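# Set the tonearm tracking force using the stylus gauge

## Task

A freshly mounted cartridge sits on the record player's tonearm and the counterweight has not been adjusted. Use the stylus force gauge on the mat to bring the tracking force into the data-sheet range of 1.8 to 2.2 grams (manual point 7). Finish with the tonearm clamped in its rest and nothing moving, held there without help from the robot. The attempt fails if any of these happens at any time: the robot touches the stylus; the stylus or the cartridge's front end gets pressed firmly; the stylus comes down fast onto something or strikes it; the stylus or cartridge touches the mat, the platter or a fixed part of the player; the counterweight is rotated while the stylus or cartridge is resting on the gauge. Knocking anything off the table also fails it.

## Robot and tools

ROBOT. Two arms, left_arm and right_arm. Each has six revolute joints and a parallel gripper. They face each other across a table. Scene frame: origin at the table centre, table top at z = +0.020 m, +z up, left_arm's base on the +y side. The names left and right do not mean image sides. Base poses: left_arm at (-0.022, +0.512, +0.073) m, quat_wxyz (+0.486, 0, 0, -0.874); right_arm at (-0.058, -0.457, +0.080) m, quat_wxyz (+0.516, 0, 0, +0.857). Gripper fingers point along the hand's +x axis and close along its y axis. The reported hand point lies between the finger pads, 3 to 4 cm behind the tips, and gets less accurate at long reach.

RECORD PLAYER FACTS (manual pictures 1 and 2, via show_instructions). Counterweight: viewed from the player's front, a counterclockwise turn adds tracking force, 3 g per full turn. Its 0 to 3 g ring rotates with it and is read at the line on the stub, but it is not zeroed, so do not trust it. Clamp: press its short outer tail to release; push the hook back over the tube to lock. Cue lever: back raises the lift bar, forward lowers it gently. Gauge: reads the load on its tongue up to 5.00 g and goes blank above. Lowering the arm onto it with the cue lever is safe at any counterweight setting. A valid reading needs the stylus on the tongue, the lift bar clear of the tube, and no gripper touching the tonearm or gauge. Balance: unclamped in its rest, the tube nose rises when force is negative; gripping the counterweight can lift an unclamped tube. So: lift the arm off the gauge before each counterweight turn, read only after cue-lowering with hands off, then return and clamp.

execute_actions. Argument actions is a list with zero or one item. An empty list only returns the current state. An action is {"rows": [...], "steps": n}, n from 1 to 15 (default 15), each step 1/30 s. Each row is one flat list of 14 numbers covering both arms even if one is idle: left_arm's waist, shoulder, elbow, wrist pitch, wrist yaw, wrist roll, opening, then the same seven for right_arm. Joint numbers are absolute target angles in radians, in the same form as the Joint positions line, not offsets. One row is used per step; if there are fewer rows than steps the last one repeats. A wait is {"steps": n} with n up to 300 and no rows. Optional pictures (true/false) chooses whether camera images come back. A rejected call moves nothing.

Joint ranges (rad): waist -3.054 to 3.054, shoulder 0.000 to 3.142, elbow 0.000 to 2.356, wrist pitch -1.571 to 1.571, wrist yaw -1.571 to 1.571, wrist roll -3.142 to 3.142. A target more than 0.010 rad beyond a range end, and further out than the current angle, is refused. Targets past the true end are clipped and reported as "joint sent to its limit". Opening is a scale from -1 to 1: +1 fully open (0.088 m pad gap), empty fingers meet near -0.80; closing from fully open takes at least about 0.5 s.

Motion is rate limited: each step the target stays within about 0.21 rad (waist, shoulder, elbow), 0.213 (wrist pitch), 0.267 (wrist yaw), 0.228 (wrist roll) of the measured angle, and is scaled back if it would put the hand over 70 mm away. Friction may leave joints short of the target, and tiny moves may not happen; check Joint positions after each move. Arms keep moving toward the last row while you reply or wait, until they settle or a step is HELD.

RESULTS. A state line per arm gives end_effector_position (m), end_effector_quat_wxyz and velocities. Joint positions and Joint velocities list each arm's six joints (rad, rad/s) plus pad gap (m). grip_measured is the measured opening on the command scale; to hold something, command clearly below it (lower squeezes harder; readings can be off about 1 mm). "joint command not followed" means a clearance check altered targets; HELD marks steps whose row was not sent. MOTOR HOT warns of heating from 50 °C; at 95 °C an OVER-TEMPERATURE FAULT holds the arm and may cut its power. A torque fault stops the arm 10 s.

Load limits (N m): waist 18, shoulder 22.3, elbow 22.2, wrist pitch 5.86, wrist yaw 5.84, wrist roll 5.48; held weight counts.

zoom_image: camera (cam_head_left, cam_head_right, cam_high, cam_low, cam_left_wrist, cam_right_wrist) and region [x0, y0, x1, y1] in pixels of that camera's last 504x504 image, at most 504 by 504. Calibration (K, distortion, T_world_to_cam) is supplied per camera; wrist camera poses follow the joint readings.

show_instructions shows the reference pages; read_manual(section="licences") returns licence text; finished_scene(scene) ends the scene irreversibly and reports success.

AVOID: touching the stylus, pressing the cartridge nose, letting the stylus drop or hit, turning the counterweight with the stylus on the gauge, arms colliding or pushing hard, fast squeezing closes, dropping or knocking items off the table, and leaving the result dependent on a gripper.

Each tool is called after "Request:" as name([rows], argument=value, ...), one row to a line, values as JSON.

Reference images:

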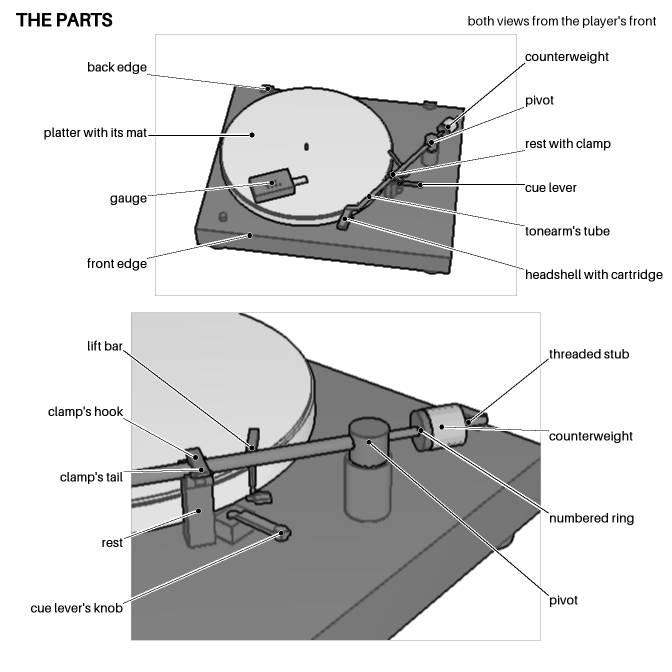

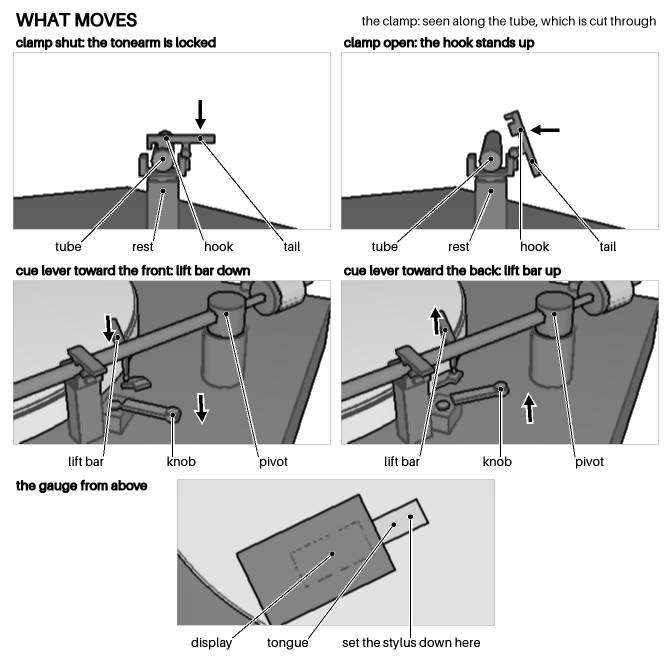

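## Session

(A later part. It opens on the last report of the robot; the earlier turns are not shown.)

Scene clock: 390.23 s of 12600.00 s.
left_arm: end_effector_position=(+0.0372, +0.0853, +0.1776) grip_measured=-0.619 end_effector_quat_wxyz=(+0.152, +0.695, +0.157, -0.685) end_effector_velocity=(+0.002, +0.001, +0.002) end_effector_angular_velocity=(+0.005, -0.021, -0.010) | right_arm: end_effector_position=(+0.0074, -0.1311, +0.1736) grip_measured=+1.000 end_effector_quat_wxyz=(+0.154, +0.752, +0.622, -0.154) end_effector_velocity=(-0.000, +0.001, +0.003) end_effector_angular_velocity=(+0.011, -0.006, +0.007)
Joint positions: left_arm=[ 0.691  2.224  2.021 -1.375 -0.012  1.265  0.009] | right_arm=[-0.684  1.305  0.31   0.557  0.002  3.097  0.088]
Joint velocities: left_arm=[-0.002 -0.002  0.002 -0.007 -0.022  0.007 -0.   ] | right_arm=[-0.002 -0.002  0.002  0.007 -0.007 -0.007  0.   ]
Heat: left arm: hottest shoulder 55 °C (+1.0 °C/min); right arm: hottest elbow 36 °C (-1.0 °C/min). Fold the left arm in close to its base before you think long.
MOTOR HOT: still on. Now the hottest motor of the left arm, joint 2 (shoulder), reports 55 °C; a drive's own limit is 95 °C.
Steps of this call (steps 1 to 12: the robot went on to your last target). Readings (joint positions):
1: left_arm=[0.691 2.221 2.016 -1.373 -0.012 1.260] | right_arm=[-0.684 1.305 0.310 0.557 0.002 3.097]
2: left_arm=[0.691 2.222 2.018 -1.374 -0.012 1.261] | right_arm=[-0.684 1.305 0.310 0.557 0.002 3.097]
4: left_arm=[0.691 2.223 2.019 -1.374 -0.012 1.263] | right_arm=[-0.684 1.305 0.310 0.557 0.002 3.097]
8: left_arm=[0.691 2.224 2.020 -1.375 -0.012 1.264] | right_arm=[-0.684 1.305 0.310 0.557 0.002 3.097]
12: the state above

Request:
execute_actions([
  {"rows": [[0.69,2.222,2.008,-1.371,0,1.266,-0.66,-0.686,1.3,0.304,0.556,0,3.1,1],[0.69,2.222,2.004,-1.367,0,1.266,-0.66,-0.686,1.3,0.304,0.556,0,3.1,1],[0.69,2.222,2.0,-1.363,0,1.266,-0.66,-0.686,1.3,0.304,0.556,0,3.1,1],[0.69,2.222,1.996,-1.359,0,1.266,-0.66,-0.686,1.3,0.304,0.556,0,3.1,1],[0.69,2.222,1.992,-1.355,0,1.266,-0.66,-0.686,1.3,0.304,0.556,0,3.1,1],[0.69,2.222,1.988,-1.351,0,1.266,-0.66,-0.686,1.3,0.304,0.556,0,3.1,1],[0.69,2.222,1.984,-1.347,0,1.266,-0.66,-0.686,1.3,0.304,0.556,0,3.1,1],[0.69,2.222,1.98,-1.343,0,1.266,-0.66,-0.686,1.3,0.304,0.556,0,3.1,1],[0.69,2.222,1.976,-1.339,0,1.266,-0.66,-0.686,1.3,0.304,0.556,0,3.1,1],[0.69,2.222,1.972,-1.336,0,1.266,-0.66,-0.686,1.3,0.304,0.556,0,3.1,1]], "steps": 15},
], pictures=false)

Request:
execute_actions([
  {"steps": 12},
])

Request:
zoom_image(camera="cam_right_wrist", region=[130, 215, 250, 300])

Scene clock: 397.53 s of 12600.00 s.
left_arm: end_effector_position=(+0.0377, +0.0859, +0.1689) grip_measured=-0.619 end_effector_quat_wxyz=(+0.152, +0.690, +0.160, -0.689) end_effector_velocity=(+0.000, -0.001, -0.003) end_effector_angular_velocity=(-0.006, -0.008, +0.005) | right_arm: end_effector_position=(+0.0074, -0.1311, +0.1736) grip_measured=+1.000 end_effector_quat_wxyz=(+0.154, +0.752, +0.622, -0.154) end_effector_velocity=(-0.001, -0.001, -0.002) end_effector_angular_velocity=(-0.008, -0.002, +0.007)
Joint positions: left_arm=[ 0.696  2.224  1.986 -1.343 -0.001  1.266  0.009] | right_arm=[-0.684  1.304  0.31   0.557  0.002  3.097  0.088]
Joint velocities: left_arm=[-0.002 -0.002 -0.017  0.022 -0.007 -0.007 -0.   ] | right_arm=[-0.002 -0.002 -0.002 -0.007 -0.007 -0.007  0.   ]
Heat: left arm: hottest shoulder 55 °C (+1.0 °C/min); right arm: hottest elbow 36 °C (+0.0 °C/min). Fold the left arm in close to its base before you think long.
MOTOR HOT: still on. Now the hottest motor of the left arm, joint 2 (shoulder), reports 55 °C; a drive's own limit is 95 °C.
Steps of this call (steps 1 to 15: the robot went on to your last target; steps 16 to 90: nothing new was sent; then 3.80 s passed at rest; steps 91 to 105: all 15 steps of this action). Readings (joint positions):
91: left_arm=[0.691 2.224 2.023 -1.375 -0.011 1.266] | right_arm=[-0.684 1.305 0.310 0.557 0.002 3.097]
92: left_arm=[0.692 2.224 2.022 -1.375 -0.011 1.266] | right_arm=[-0.684 1.304 0.310 0.557 0.002 3.097]
94: left_arm=[0.693 2.224 2.017 -1.371 -0.007 1.266] | right_arm=[-0.684 1.304 0.310 0.557 0.002 3.097]
98: left_arm=[0.696 2.224 2.004 -1.359 -0.002 1.266] | right_arm=[-0.684 1.304 0.310 0.557 0.002 3.097]
105: the state above

Scene clock: 397.93 s of 12600.00 s.
left_arm: end_effector_position=(+0.0377, +0.0859, +0.1685) grip_measured=-0.619 end_effector_quat_wxyz=(+0.152, +0.690, +0.159, -0.689) end_effector_velocity=(-0.002, -0.001, +0.002) end_effector_angular_velocity=(-0.011, -0.009, -0.000) | right_arm: end_effector_position=(+0.0074, -0.1311, +0.1736) grip_measured=+1.000 end_effector_quat_wxyz=(+0.154, +0.752, +0.622, -0.154) end_effector_velocity=(-0.001, -0.001, -0.002) end_effector_angular_velocity=(-0.008, -0.002, +0.007)
Joint positions: left_arm=[ 0.696  2.224  1.985 -1.342 -0.001  1.266  0.009] | right_arm=[-0.684  1.304  0.31   0.557  0.002  3.097  0.088]
Joint velocities: left_arm=[-0.007 -0.007 -0.002  0.007 -0.007 -0.007 -0.   ] | right_arm=[-0.002 -0.002 -0.002 -0.007 -0.007 -0.007  0.   ]
Heat: left arm: hottest shoulder 55 °C (+1.0 °C/min); right arm: hottest elbow 36 °C (+0.0 °C/min). Fold the left arm in close to its base before you think long.
MOTOR HOT: still on. Now the hottest motor of the left arm, joint 2 (shoulder), reports 55 °C; a drive's own limit is 95 °C.
Steps of this call (steps 1 to 12: the robot went on to your last target). Readings (joint positions):
1: left_arm=[0.696 2.224 1.986 -1.343 -0.001 1.266] | right_arm=[-0.684 1.304 0.310 0.557 0.002 3.097]
2: left_arm=[0.696 2.224 1.986 -1.343 -0.001 1.266] | right_arm=[-0.684 1.304 0.310 0.557 0.002 3.097]
4: left_arm=[0.696 2.224 1.985 -1.342 -0.001 1.266] | right_arm=[-0.684 1.304 0.310 0.557 0.002 3.097]
8: left_arm=[0.696 2.224 1.985 -1.342 -0.001 1.266] | right_arm=[-0.684 1.304 0.310 0.557 0.002 3.097]
12: the state above
camera_calibration (this result's frames):
cam_left_wrist: T_world_to_cam=[[-0.409916, 0.910773, 0.0496198, -0.0629751], [0.852587, 0.363261, 0.375681, -0.105285], [0.324135, 0.196303, -0.92542, 0.206203], [0, 0, 0, 1]] pos_world=[-0.00288783, 0.0551235, 0.233503]
cam_right_wrist: T_world_to_cam=[[-0.985598, 0.157446, -0.0617007, 0.0466293], [-0.0537361, 0.054355, 0.997075, -0.139499], [0.160339, 0.986031, -0.0451116, 0.212329], [0, 0, 0, 1]] pos_world=[0.00441699, -0.209122, 0.151546]

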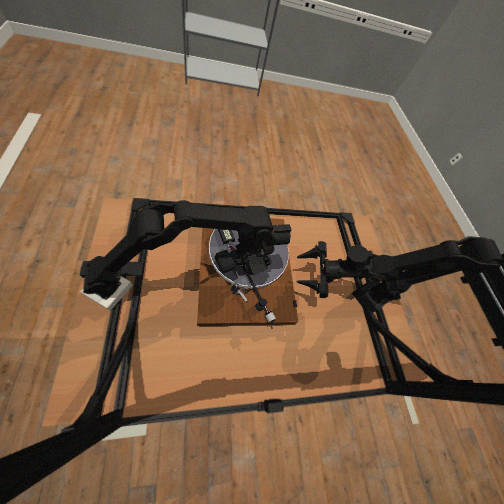

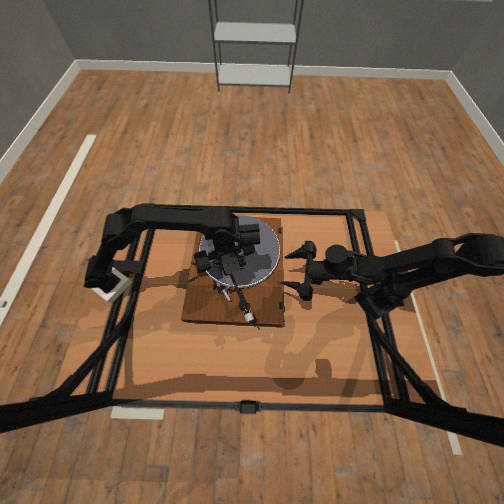

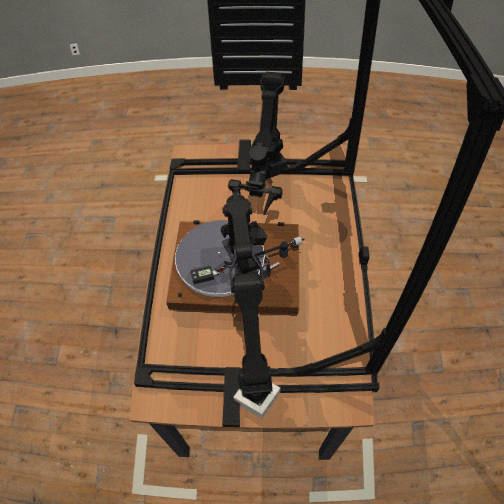

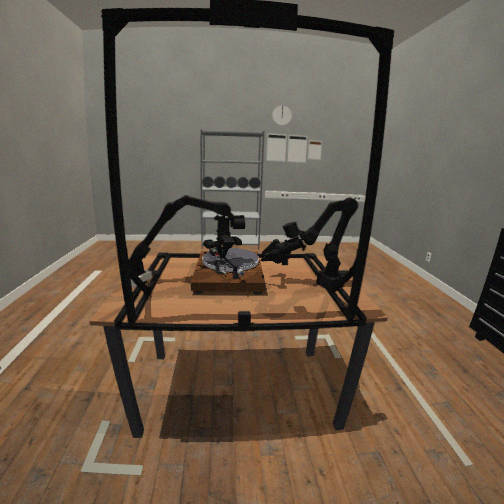

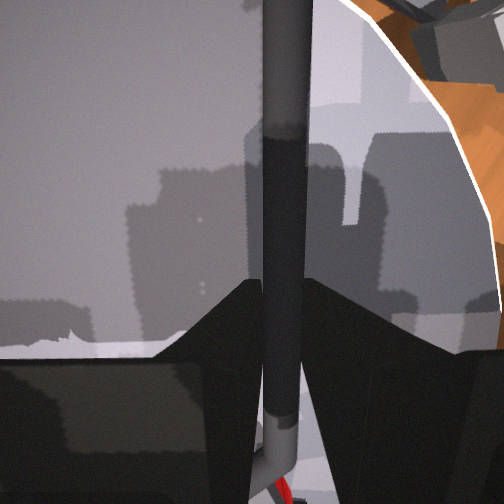

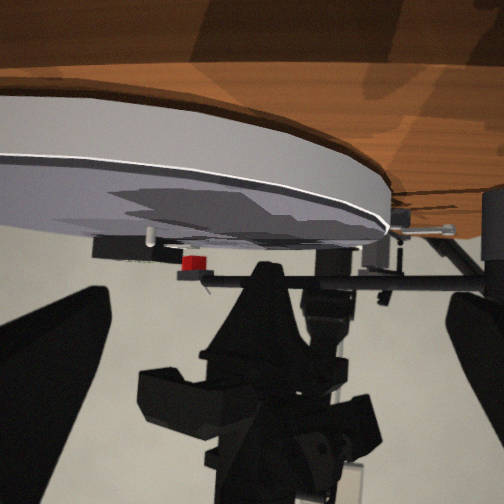

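Region (130, 215, 250, 300) of cam_right_wrist's 504x504 image, scaled by 4.200, with more detail than that image has; it fills the top 357 rows of this view, and the rest is white.

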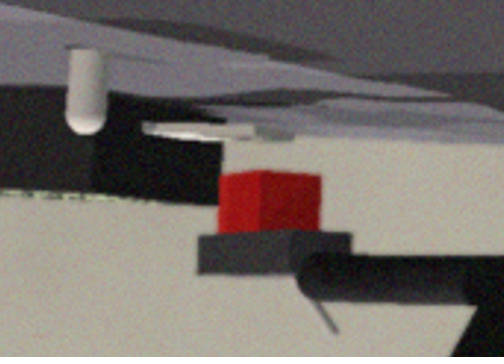

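Release and rise for a top view.

Request:
execute_actions([
  {"rows": [[0.696,2.224,1.985,-1.342,0,1.266,-0.6,-0.686,1.3,0.304,0.556,0,3.1,1],[0.696,2.224,1.985,-1.342,0,1.266,-0.57,-0.686,1.3,0.304,0.556,0,3.1,1],[0.696,2.224,1.985,-1.342,0,1.266,-0.53,-0.686,1.3,0.304,0.556,0,3.1,1],[0.696,2.224,1.985,-1.342,0,1.266,-0.48,-0.686,1.3,0.304,0.556,0,3.1,1],[0.696,2.224,1.985,-1.342,0,1.266,-0.4,-0.686,1.3,0.304,0.556,0,3.1,1],[0.696,2.224,1.985,-1.342,0,1.266,-0.3,-0.686,1.3,0.304,0.556,0,3.1,1]], "steps": 15},
], pictures=false)

Request:
execute_actions([
  {"rows": [[0.696,2.224,2.03,-1.38,0,1.266,-0.3,-0.686,1.3,0.304,0.556,0,3.1,1],[0.696,2.224,2.07,-1.42,0,1.266,-0.3,-0.686,1.3,0.304,0.556,0,3.1,1],[0.696,2.224,2.12,-1.47,0,1.266,-0.3,-0.686,1.3,0.304,0.556,0,3.1,1],[0.696,2.224,2.2,-1.55,0,1.266,-0.3,-0.686,1.3,0.304,0.556,0,3.1,1]], "steps": 15},
])

Request:
zoom_image(camera="cam_right_wrist", region=[130, 215, 250, 300])

Scene clock: 408.10 s of 12600.00 s.
left_arm: end_effector_position=(+0.0378, +0.0859, +0.1682) grip_measured=-0.306 end_effector_quat_wxyz=(+0.152, +0.690, +0.159, -0.689) end_effector_velocity=(-0.003, +0.005, -0.002) end_effector_angular_velocity=(+0.028, -0.004, +0.015) | right_arm: end_effector_position=(+0.0074, -0.1312, +0.1734) grip_measured=+1.000 end_effector_quat_wxyz=(+0.154, +0.752, +0.622, -0.154) end_effector_velocity=(-0.002, -0.001, -0.003) end_effector_angular_velocity=(-0.013, -0.001, +0.012)
Joint positions: left_arm=[ 0.696  2.224  1.984 -1.341 -0.001  1.266  0.024] | right_arm=[-0.684  1.304  0.31   0.557  0.002  3.097  0.088]
Joint velocities: left_arm=[-0.007  0.002 -0.002 -0.022 -0.007 -0.022  0.003] | right_arm=[ 0.002  0.002 -0.002 -0.007 -0.007 -0.007  0.   ]
Heat: left arm: hottest shoulder 57 °C (+2.0 °C/min); right arm: hottest elbow 37 °C (+1.0 °C/min). Fold the left arm in close to its base before you think long.
MOTOR HOT: still on. Now the hottest motor of the left arm, joint 2 (shoulder), reports 57 °C; a drive's own limit is 95 °C.
Steps of this call (steps 1 to 15: the robot went on to your last target; steps 16 to 90: nothing new was sent; then 6.67 s passed at rest; steps 91 to 105: all 15 steps of this action). Readings (joint positions):
91: left_arm=[0.696 2.224 1.984 -1.341 -0.001 1.266] | right_arm=[-0.684 1.304 0.310 0.557 0.002 3.097]
92: left_arm=[0.696 2.224 1.984 -1.341 -0.001 1.266] | right_arm=[-0.684 1.304 0.310 0.557 0.002 3.097]
94: left_arm=[0.696 2.224 1.984 -1.341 -0.001 1.266] | right_arm=[-0.684 1.304 0.310 0.557 0.002 3.097]
98: left_arm=[0.696 2.223 1.984 -1.341 -0.001 1.266] | right_arm=[-0.684 1.304 0.310 0.557 0.002 3.097]
105: the state above

Scene clock: 408.60 s of 12600.00 s.
left_arm: end_effector_position=(+0.0370, +0.0911, +0.2211) grip_measured=-0.300 end_effector_quat_wxyz=(+0.154, +0.690, +0.158, -0.689) end_effector_velocity=(-0.003, +0.004, +0.002) end_effector_angular_velocity=(+0.018, -0.005, -0.000) | right_arm: end_effector_position=(+0.0074, -0.1312, +0.1734) grip_measured=+1.000 end_effector_quat_wxyz=(+0.154, +0.752, +0.622, -0.154) end_effector_velocity=(-0.002, +0.001, +0.001) end_effector_angular_velocity=(+0.008, +0.001, +0.021)
Joint positions: left_arm=[ 0.696  2.221  2.19  -1.546 -0.001  1.266  0.024] | right_arm=[-0.684  1.304  0.31   0.557  0.002  3.097  0.088]
Joint velocities: left_arm=[-0.007 -0.002  0.002 -0.022 -0.007 -0.007  0.   ] | right_arm=[-0.002 -0.002 -0.002  0.007 -0.022 -0.007  0.   ]
Heat: left arm: hottest shoulder 57 °C (+2.0 °C/min); right arm: hottest elbow 37 °C (+1.0 °C/min). Fold the left arm in close to its base before you think long.
MOTOR HOT: still on. Now the hottest motor of the left arm, joint 2 (shoulder), reports 57 °C; a drive's own limit is 95 °C.
Steps of this call (steps 1 to 15: all 15 steps of this action). Readings (joint positions):
1: left_arm=[0.696 2.224 1.989 -1.348 -0.001 1.266] | right_arm=[-0.684 1.304 0.310 0.557 0.002 3.097]
2: left_arm=[0.696 2.225 2.004 -1.369 -0.001 1.266] | right_arm=[-0.684 1.304 0.310 0.557 0.002 3.097]
4: left_arm=[0.696 2.233 2.066 -1.441 -0.001 1.266] | right_arm=[-0.684 1.304 0.310 0.557 0.002 3.097]
8: left_arm=[0.696 2.225 2.169 -1.521 -0.001 1.266] | right_arm=[-0.684 1.304 0.310 0.557 0.002 3.097]
15: the state above
camera_calibration (this result's frames):
cam_left_wrist: T_world_to_cam=[[-0.409957, 0.910952, 0.0458546, -0.069836], [0.852247, 0.364656, 0.375101, -0.126338], [0.324978, 0.192855, -0.925849, 0.254391], [0, 0, 0, 1]] pos_world=[-0.00363014, 0.0606266, 0.28612]
cam_right_wrist: T_world_to_cam=[[-0.985603, 0.157423, -0.0616857, 0.0466107], [-0.0536614, 0.0547279, 0.997058, -0.139298], [0.160336, 0.986014, -0.0454925, 0.212487], [0, 0, 0, 1]] pos_world=[0.00439545, -0.209229, 0.15143]

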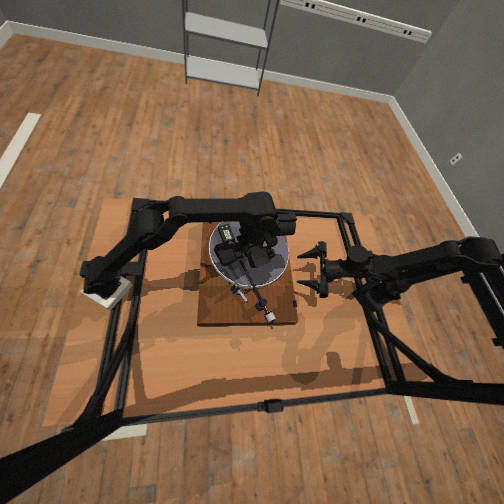

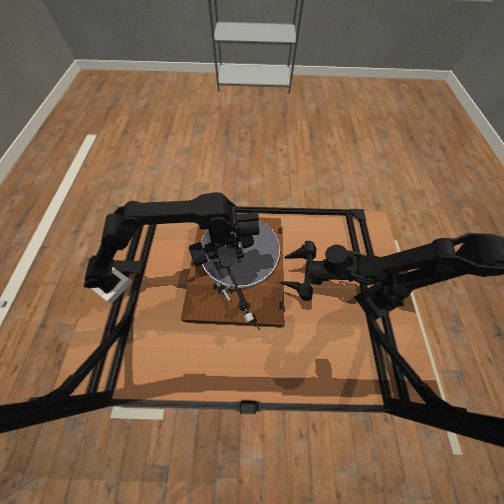

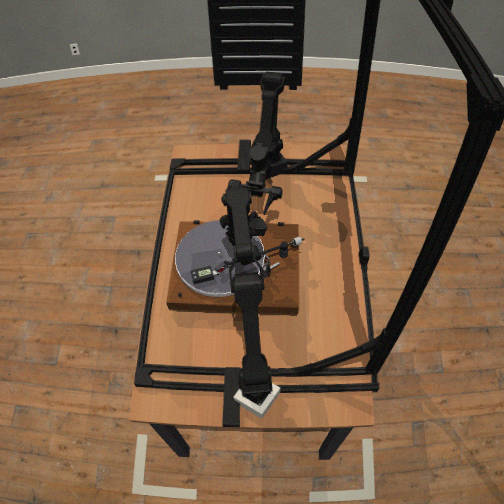

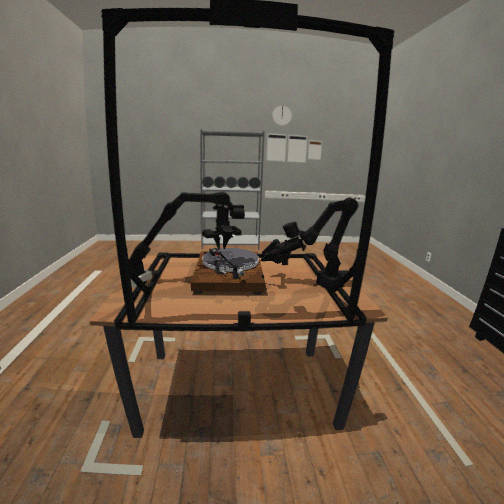

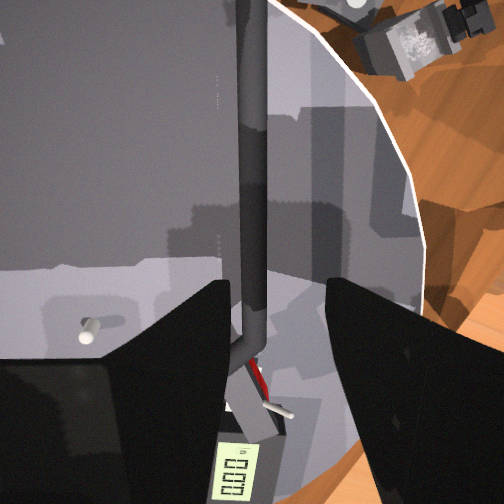

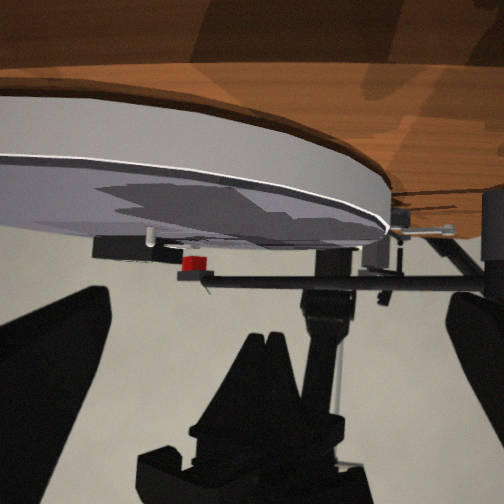

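Region (130, 215, 250, 300) of cam_right_wrist's 504x504 image, scaled by 4.200, with more detail than that image has; it fills the top 357 rows of this view, and the rest is white.

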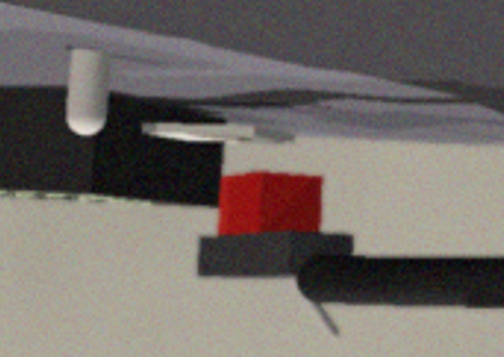

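Request:
execute_actions([
  {"rows": [[0.8,1.95,1.85,-1.25,0,0.6,0.5,-0.686,1.3,0.304,0.556,0,3.1,1],[0.8,1.95,1.85,-1.25,0,0.6,0.5,-0.686,1.3,0.304,0.556,0,3.1,1],[0.8,1.95,1.85,-1.25,0,0.6,0.5,-0.686,1.3,0.304,0.556,0,3.1,1],[0.8,1.95,1.85,-1.25,0,0.6,0.5,-0.686,1.3,0.304,0.556,0,3.1,1],[0.8,1.95,1.85,-1.25,0,0.6,0.5,-0.686,1.3,0.304,0.556,0,3.1,1],[0.8,1.95,1.85,-1.25,0,0.6,0.5,-0.686,1.3,0.304,0.556,0,3.1,1],[0.888,1.74,1.453,-0.935,0,0,1,-0.686,1.3,0.304,0.556,0,3.1,1]], "steps": 15},
], pictures=false)

Request:
execute_actions([
  {"steps": 25},
])

Scene clock: 413.83 s of 12600.00 s.
left_arm: end_effector_position=(+0.1078, +0.1373, +0.2348) grip_measured=+0.975 end_effector_quat_wxyz=(+0.619, +0.421, +0.384, -0.540) end_effector_velocity=(-0.027, +0.079, -0.246) end_effector_angular_velocity=(+0.313, +0.841, +1.807) | right_arm: end_effector_position=(+0.0075, -0.1313, +0.1736) grip_measured=+1.000 end_effector_quat_wxyz=(+0.154, +0.753, +0.621, -0.154) end_effector_velocity=(+0.002, -0.000, +0.001) end_effector_angular_velocity=(+0.008, +0.002, -0.012)
Joint positions: left_arm=[ 0.891  1.74   1.503 -0.959 -0.001  0.291  0.087] | right_arm=[-0.684  1.304  0.31   0.557  0.002  3.097  0.088]
Joint velocities: left_arm=[-0.007  0.125 -0.647  0.198 -0.022 -1.941  0.011] | right_arm=[-0.002 -0.002 -0.002  0.007  0.007  0.007  0.   ]
Heat: left arm: hottest shoulder 57 °C (+1.0 °C/min); right arm: hottest elbow 37 °C (+1.0 °C/min). Fold the left arm in close to its base before you think long.
MOTOR HOT: still on. Now the hottest motor of the left arm, joint 2 (shoulder), reports 57 °C; a drive's own limit is 95 °C.
Steps of this call (steps 1 to 15: the robot went on to your last target; steps 16 to 90: nothing new was sent; then 1.73 s passed at rest; steps 91 to 105: all 15 steps of this action). Readings (joint positions):
91: left_arm=[0.702 2.183 2.140 -1.487 0.004 1.207] | right_arm=[-0.684 1.304 0.310 0.557 0.002 3.097]
92: left_arm=[0.717 2.139 2.074 -1.421 0.006 1.139] | right_arm=[-0.684 1.304 0.310 0.557 0.002 3.097]
94: left_arm=[0.762 2.054 1.963 -1.338 0.002 1.007] | right_arm=[-0.684 1.304 0.310 0.557 0.002 3.097]
98: left_arm=[0.830 1.893 1.803 -1.165 0.002 0.746] | right_arm=[-0.684 1.304 0.310 0.557 0.002 3.097]
105: the state above

Scene clock: 414.67 s of 12600.00 s.
left_arm: end_effector_position=(+0.1063, +0.1411, +0.2197) grip_measured=+0.997 end_effector_quat_wxyz=(+0.666, +0.335, +0.467, -0.475) end_effector_velocity=(-0.001, +0.005, -0.003) end_effector_angular_velocity=(+0.031, -0.008, +0.007) | right_arm: end_effector_position=(+0.0075, -0.1314, +0.1734) grip_measured=+1.000 end_effector_quat_wxyz=(+0.154, +0.753, +0.621, -0.154) end_effector_velocity=(+0.002, -0.002, -0.003) end_effector_angular_velocity=(-0.014, -0.007, -0.006)
Joint positions: left_arm=[ 0.89   1.748  1.461 -0.937 -0.001  0.004  0.088] | right_arm=[-0.684  1.304  0.309  0.557  0.002  3.097  0.088]
Joint velocities: left_arm=[-0.007  0.002 -0.002 -0.022 -0.022 -0.007  0.   ] | right_arm=[-0.002  0.002 -0.002 -0.007  0.007 -0.007  0.   ]
Heat: left arm: hottest shoulder 57 °C (+1.0 °C/min); right arm: hottest elbow 37 °C (+1.0 °C/min). Fold the left arm in close to its base before you think long.
MOTOR HOT: still on. Now the hottest motor of the left arm, joint 2 (shoulder), reports 57 °C; a drive's own limit is 95 °C.
Steps of this call (steps 1 to 25: the robot went on to your last target). Readings (joint positions):
1: left_arm=[0.890 1.745 1.485 -0.954 -0.001 0.227] | right_arm=[-0.684 1.304 0.310 0.557 0.002 3.097]
2: left_arm=[0.890 1.748 1.473 -0.951 -0.001 0.162] | right_arm=[-0.684 1.304 0.310 0.557 0.002 3.097]
4: left_arm=[0.890 1.750 1.462 -0.944 -0.001 0.080] | right_arm=[-0.684 1.304 0.310 0.557 0.002 3.097]
8: left_arm=[0.890 1.748 1.461 -0.937 -0.001 0.022] | right_arm=[-0.684 1.304 0.310 0.557 0.002 3.097]
25: the state above
camera_calibration (this result's frames):
cam_left_wrist: T_world_to_cam=[[-0.956174, -0.291453, 0.0280321, 0.144737], [-0.290468, 0.956262, 0.0345186, -0.090229], [-0.0368666, 0.0248633, -0.999011, 0.299231], [0, 0, 0, 1]] pos_world=[0.123217, 0.121027, 0.297993]
cam_right_wrist: T_world_to_cam=[[-0.985543, 0.157799, -0.0616857, 0.0467804], [-0.0536405, 0.0547484, 0.997058, -0.139257], [0.160712, 0.985952, -0.0454925, 0.212577], [0, 0, 0, 1]] pos_world=[0.0044707, -0.209348, 0.151403]

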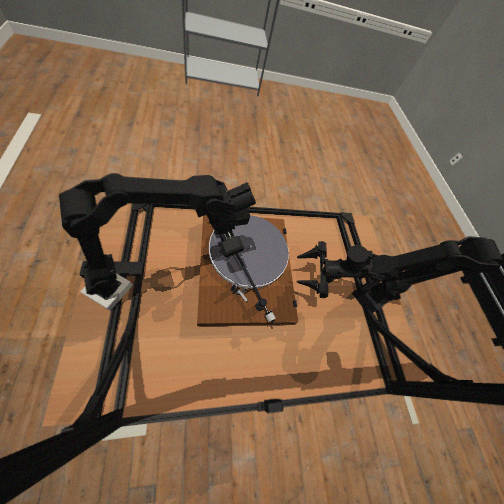

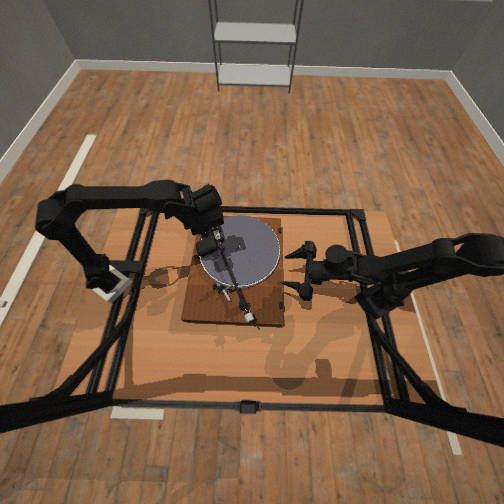

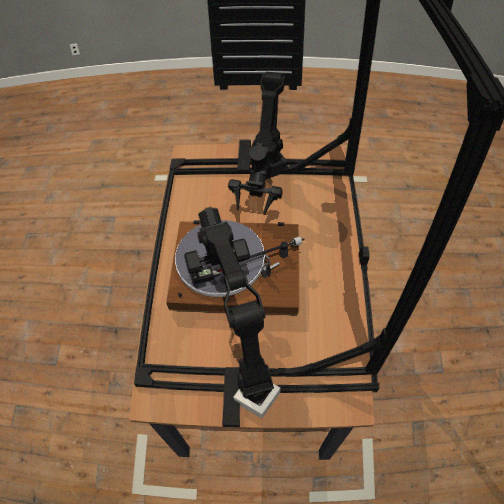

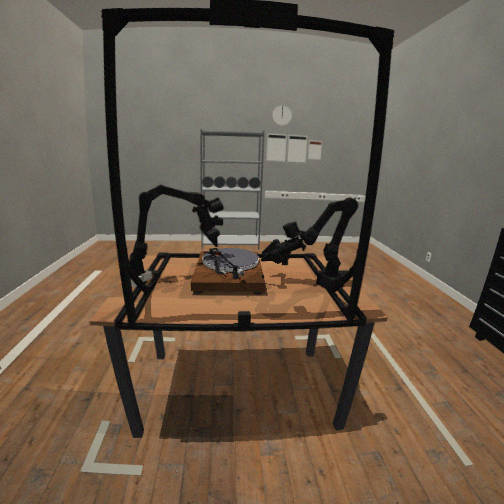

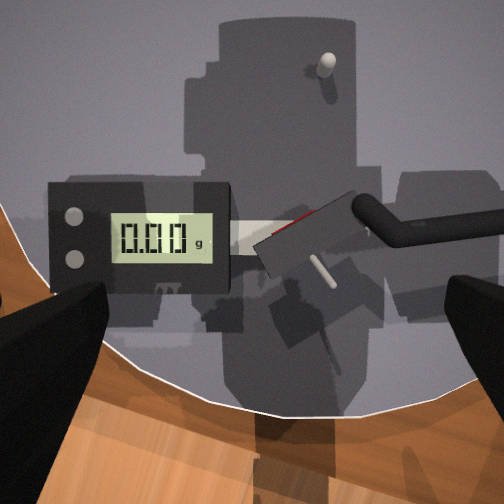

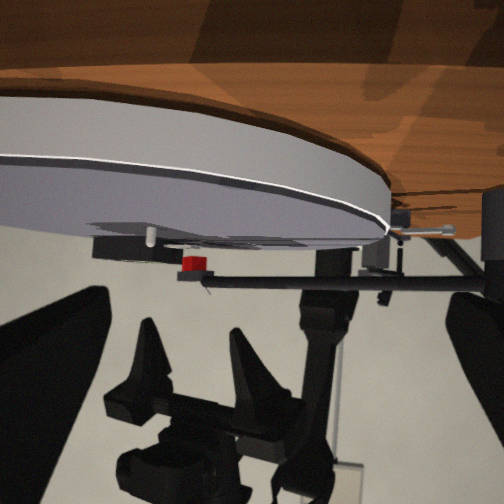

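Request:
execute_actions([
  {"rows": [[0.8,1.95,1.85,-1.3,0,0.6,0.3,-0.686,1.3,0.304,0.556,0,3.1,1],[0.8,1.95,1.85,-1.3,0,0.6,0.3,-0.686,1.3,0.304,0.556,0,3.1,1],[0.8,1.95,1.85,-1.3,0,0.6,0.3,-0.686,1.3,0.304,0.556,0,3.1,1],[0.8,1.95,1.85,-1.3,0,0.6,0.3,-0.686,1.3,0.304,0.556,0,3.1,1],[0.8,1.95,1.85,-1.3,0,0.6,0.3,-0.686,1.3,0.304,0.556,0,3.1,1],[0.8,1.95,1.85,-1.3,0,0.6,0.3,-0.686,1.3,0.304,0.556,0,3.1,1],[0.8,1.95,1.85,-1.3,0,0.6,0.3,-0.686,1.3,0.304,0.556,0,3.1,1],[0.698,2.235,2.17,-1.5,0,1.289,-0.3,-0.686,1.3,0.304,0.556,0,3.1,1]], "steps": 15},
], pictures=false)

Request:
execute_actions([
  {"steps": 25},
], pictures=false)

Request:
execute_actions([
  {"rows": [[0.698,2.238,2.13,-1.47,0,1.289,-0.3,-0.686,1.3,0.304,0.556,0,3.1,1],[0.698,2.238,2.10,-1.44,0,1.289,-0.3,-0.686,1.3,0.304,0.556,0,3.1,1],[0.698,2.238,2.07,-1.41,0,1.289,-0.3,-0.686,1.3,0.304,0.556,0,3.1,1],[0.698,2.238,2.04,-1.385,0,1.289,-0.3,-0.686,1.3,0.304,0.556,0,3.1,1],[0.698,2.238,2.015,-1.362,0,1.289,-0.3,-0.686,1.3,0.304,0.556,0,3.1,1],[0.698,2.238,1.997,-1.348,0,1.289,-0.3,-0.686,1.3,0.304,0.556,0,3.1,1]], "steps": 15},
])

Scene clock: 426.77 s of 12600.00 s.
left_arm: end_effector_position=(+0.0352, +0.0890, +0.2043) grip_measured=-0.264 end_effector_quat_wxyz=(+0.251, +0.660, +0.259, -0.659) end_effector_velocity=(-0.034, -0.015, -0.099) end_effector_angular_velocity=(+0.353, +0.064, -2.027) | right_arm: end_effector_position=(+0.0074, -0.1314, +0.1733) grip_measured=+1.000 end_effector_quat_wxyz=(+0.154, +0.752, +0.622, -0.154) end_effector_velocity=(+0.004, -0.002, -0.002) end_effector_angular_velocity=(-0.010, -0.014, -0.019)
Joint positions: left_arm=[ 0.692  2.221  2.122 -1.484  0.001  0.97   0.026] | right_arm=[-0.684  1.304  0.309  0.557  0.002  3.097  0.088]
Joint velocities: left_arm=[-0.085  0.398  0.252 -0.212 -0.007  1.941 -0.019] | right_arm=[-0.002 -0.002 -0.002 -0.007  0.022 -0.007  0.   ]
Heat: left arm: hottest shoulder 56 °C (+1.0 °C/min); right arm: hottest elbow 37 °C (+1.0 °C/min). Fold the left arm in close to its base before you think long.
MOTOR HOT: still on. Now the hottest motor of the left arm, joint 2 (shoulder), reports 56 °C; a drive's own limit is 95 °C.
Steps of this call (steps 1 to 15: the robot went on to your last target; steps 16 to 90: nothing new was sent; then 8.60 s passed at rest; steps 91 to 105: all 15 steps of this action). Readings (joint positions):
91: left_arm=[0.885 1.778 1.498 -0.997 -0.005 0.052] | right_arm=[-0.684 1.304 0.309 0.557 0.002 3.097]
92: left_arm=[0.870 1.817 1.559 -1.060 -0.006 0.119] | right_arm=[-0.684 1.304 0.309 0.557 0.002 3.097]
94: left_arm=[0.831 1.893 1.677 -1.168 -0.001 0.251] | right_arm=[-0.684 1.304 0.309 0.557 0.002 3.097]
98: left_arm=[0.791 1.977 1.829 -1.314 -0.003 0.511] | right_arm=[-0.684 1.304 0.309 0.557 0.002 3.097]
105: the state above

Scene clock: 427.60 s of 12600.00 s.
left_arm: end_effector_position=(+0.0372, +0.0851, +0.2074) grip_measured=-0.300 end_effector_quat_wxyz=(+0.148, +0.691, +0.150, -0.691) end_effector_velocity=(+0.002, +0.002, +0.000) end_effector_angular_velocity=(+0.010, -0.021, +0.005) | right_arm: end_effector_position=(+0.0074, -0.1314, +0.1733) grip_measured=+1.000 end_effector_quat_wxyz=(+0.154, +0.752, +0.622, -0.154) end_effector_velocity=(+0.002, -0.002, -0.000) end_effector_angular_velocity=(-0.002, +0.004, -0.012)
Joint positions: left_arm=[ 0.695  2.236  2.16  -1.498  0.     1.285  0.024] | right_arm=[-0.684  1.304  0.309  0.557  0.002  3.097  0.088]
Joint velocities: left_arm=[-0.002 -0.002 -0.002 -0.007 -0.022 -0.007 -0.   ] | right_arm=[-0.002 -0.007 -0.002 -0.007  0.007  0.007  0.   ]
Heat: left arm: hottest shoulder 56 °C (+1.0 °C/min); right arm: hottest elbow 37 °C (+1.0 °C/min). Fold the left arm in close to its base before you think long.
MOTOR HOT: still on. Now the hottest motor of the left arm, joint 2 (shoulder), reports 56 °C; a drive's own limit is 95 °C.
Steps of this call (steps 1 to 25: the robot went on to your last target). Readings (joint positions):
1: left_arm=[0.691 2.230 2.129 -1.488 0.001 1.036] | right_arm=[-0.684 1.304 0.309 0.557 0.002 3.097]
2: left_arm=[0.691 2.235 2.135 -1.490 0.001 1.103] | right_arm=[-0.684 1.304 0.309 0.557 0.002 3.097]
4: left_arm=[0.693 2.236 2.146 -1.495 0.001 1.198] | right_arm=[-0.684 1.304 0.309 0.557 0.002 3.097]
8: left_arm=[0.695 2.237 2.160 -1.496 0.000 1.264] | right_arm=[-0.684 1.304 0.309 0.557 0.002 3.097]
25: the state above

Scene clock: 428.10 s of 12600.00 s.
left_arm: end_effector_position=(+0.0376, +0.0832, +0.1665) grip_measured=-0.300 end_effector_quat_wxyz=(+0.144, +0.692, +0.155, -0.691) end_effector_velocity=(-0.003, +0.005, +0.000) end_effector_angular_velocity=(+0.023, -0.004, -0.015) | right_arm: end_effector_position=(+0.0074, -0.1314, +0.1733) grip_measured=+1.000 end_effector_quat_wxyz=(+0.154, +0.752, +0.622, -0.154) end_effector_velocity=(-0.001, -0.001, -0.000) end_effector_angular_velocity=(-0.006, -0.016, +0.014)
Joint positions: left_arm=[ 0.696  2.242  2.007 -1.351  0.     1.285  0.024] | right_arm=[-0.684  1.304  0.309  0.557  0.002  3.097  0.088]
Joint velocities: left_arm=[-0.007 -0.002 -0.002 -0.022 -0.007  0.007 -0.   ] | right_arm=[-0.002 -0.007 -0.002 -0.007 -0.007 -0.022  0.   ]
Heat: left arm: hottest shoulder 56 °C (+1.0 °C/min); right arm: hottest elbow 37 °C (+1.0 °C/min). Fold the left arm in close to its base before you think long.
MOTOR HOT: still on. Now the hottest motor of the left arm, joint 2 (shoulder), reports 56 °C; a drive's own limit is 95 °C.
Steps of this call (steps 1 to 15: all 15 steps of this action). Readings (joint positions):
1: left_arm=[0.695 2.236 2.158 -1.495 0.000 1.285] | right_arm=[-0.684 1.304 0.309 0.557 0.002 3.097]
2: left_arm=[0.695 2.236 2.148 -1.480 0.000 1.285] | right_arm=[-0.684 1.304 0.309 0.557 0.002 3.097]
4: left_arm=[0.695 2.234 2.113 -1.435 0.000 1.285] | right_arm=[-0.684 1.304 0.309 0.557 0.002 3.097]
8: left_arm=[0.695 2.239 2.029 -1.374 0.000 1.285] | right_arm=[-0.684 1.304 0.309 0.557 0.002 3.097]
15: the state above
camera_calibration (this result's frames):
cam_left_wrist: T_world_to_cam=[[-0.392027, 0.9183, 0.0551348, -0.0626975], [0.860263, 0.344695, 0.375677, -0.102193], [0.32598, 0.194706, -0.925109, 0.204939], [0, 0, 0, 1]] pos_world=[-0.00347242, 0.0528976, 0.231439]
cam_right_wrist: T_world_to_cam=[[-0.985607, 0.157601, -0.0611648, 0.0466013], [-0.05308, 0.0550112, 0.997074, -0.139156], [0.160504, 0.985969, -0.045854, 0.212673], [0, 0, 0, 1]] pos_world=[0.00440926, -0.209378, 0.151351]

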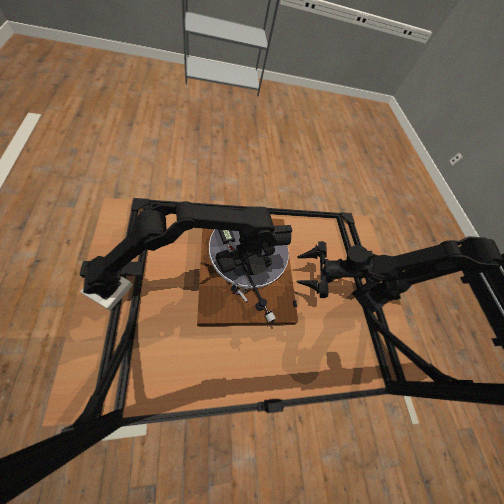

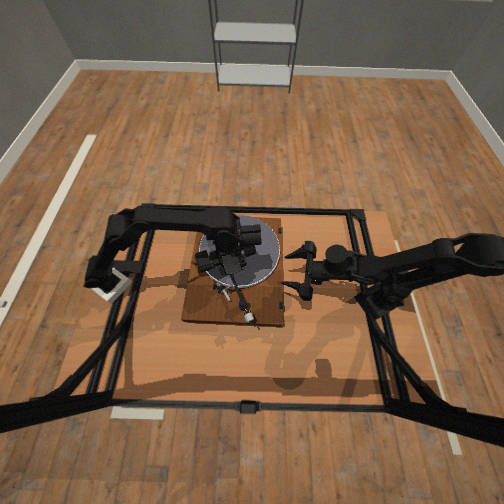

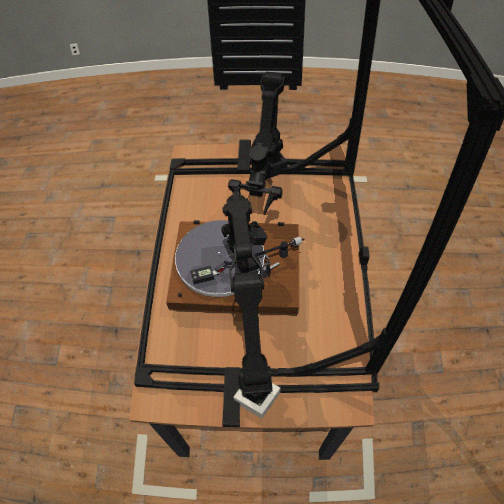

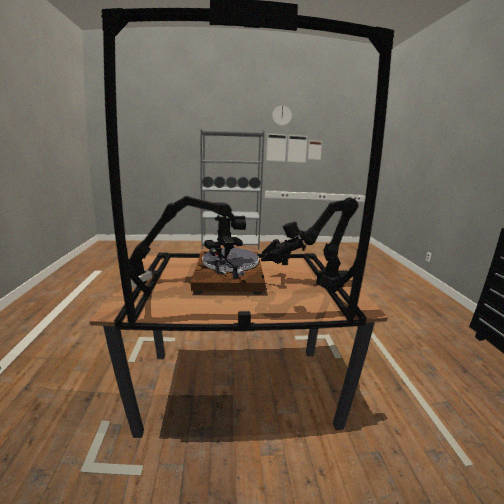

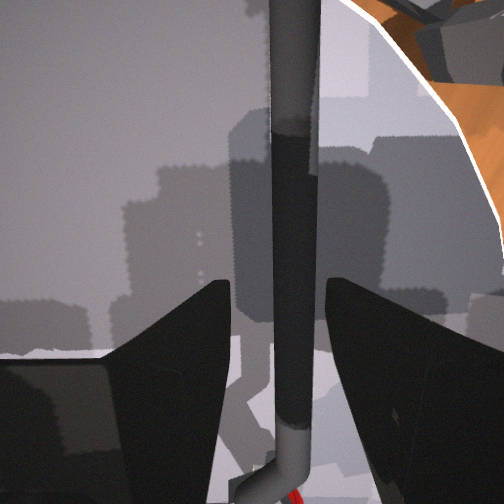

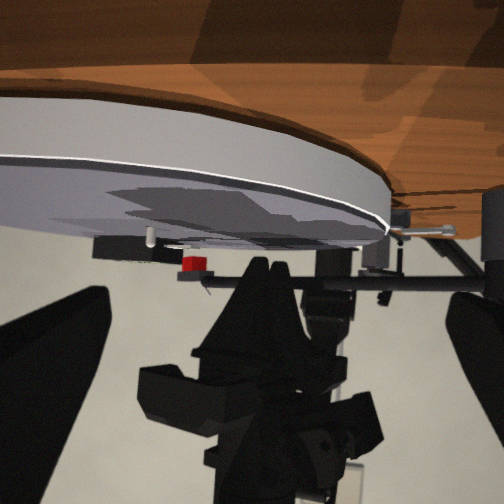

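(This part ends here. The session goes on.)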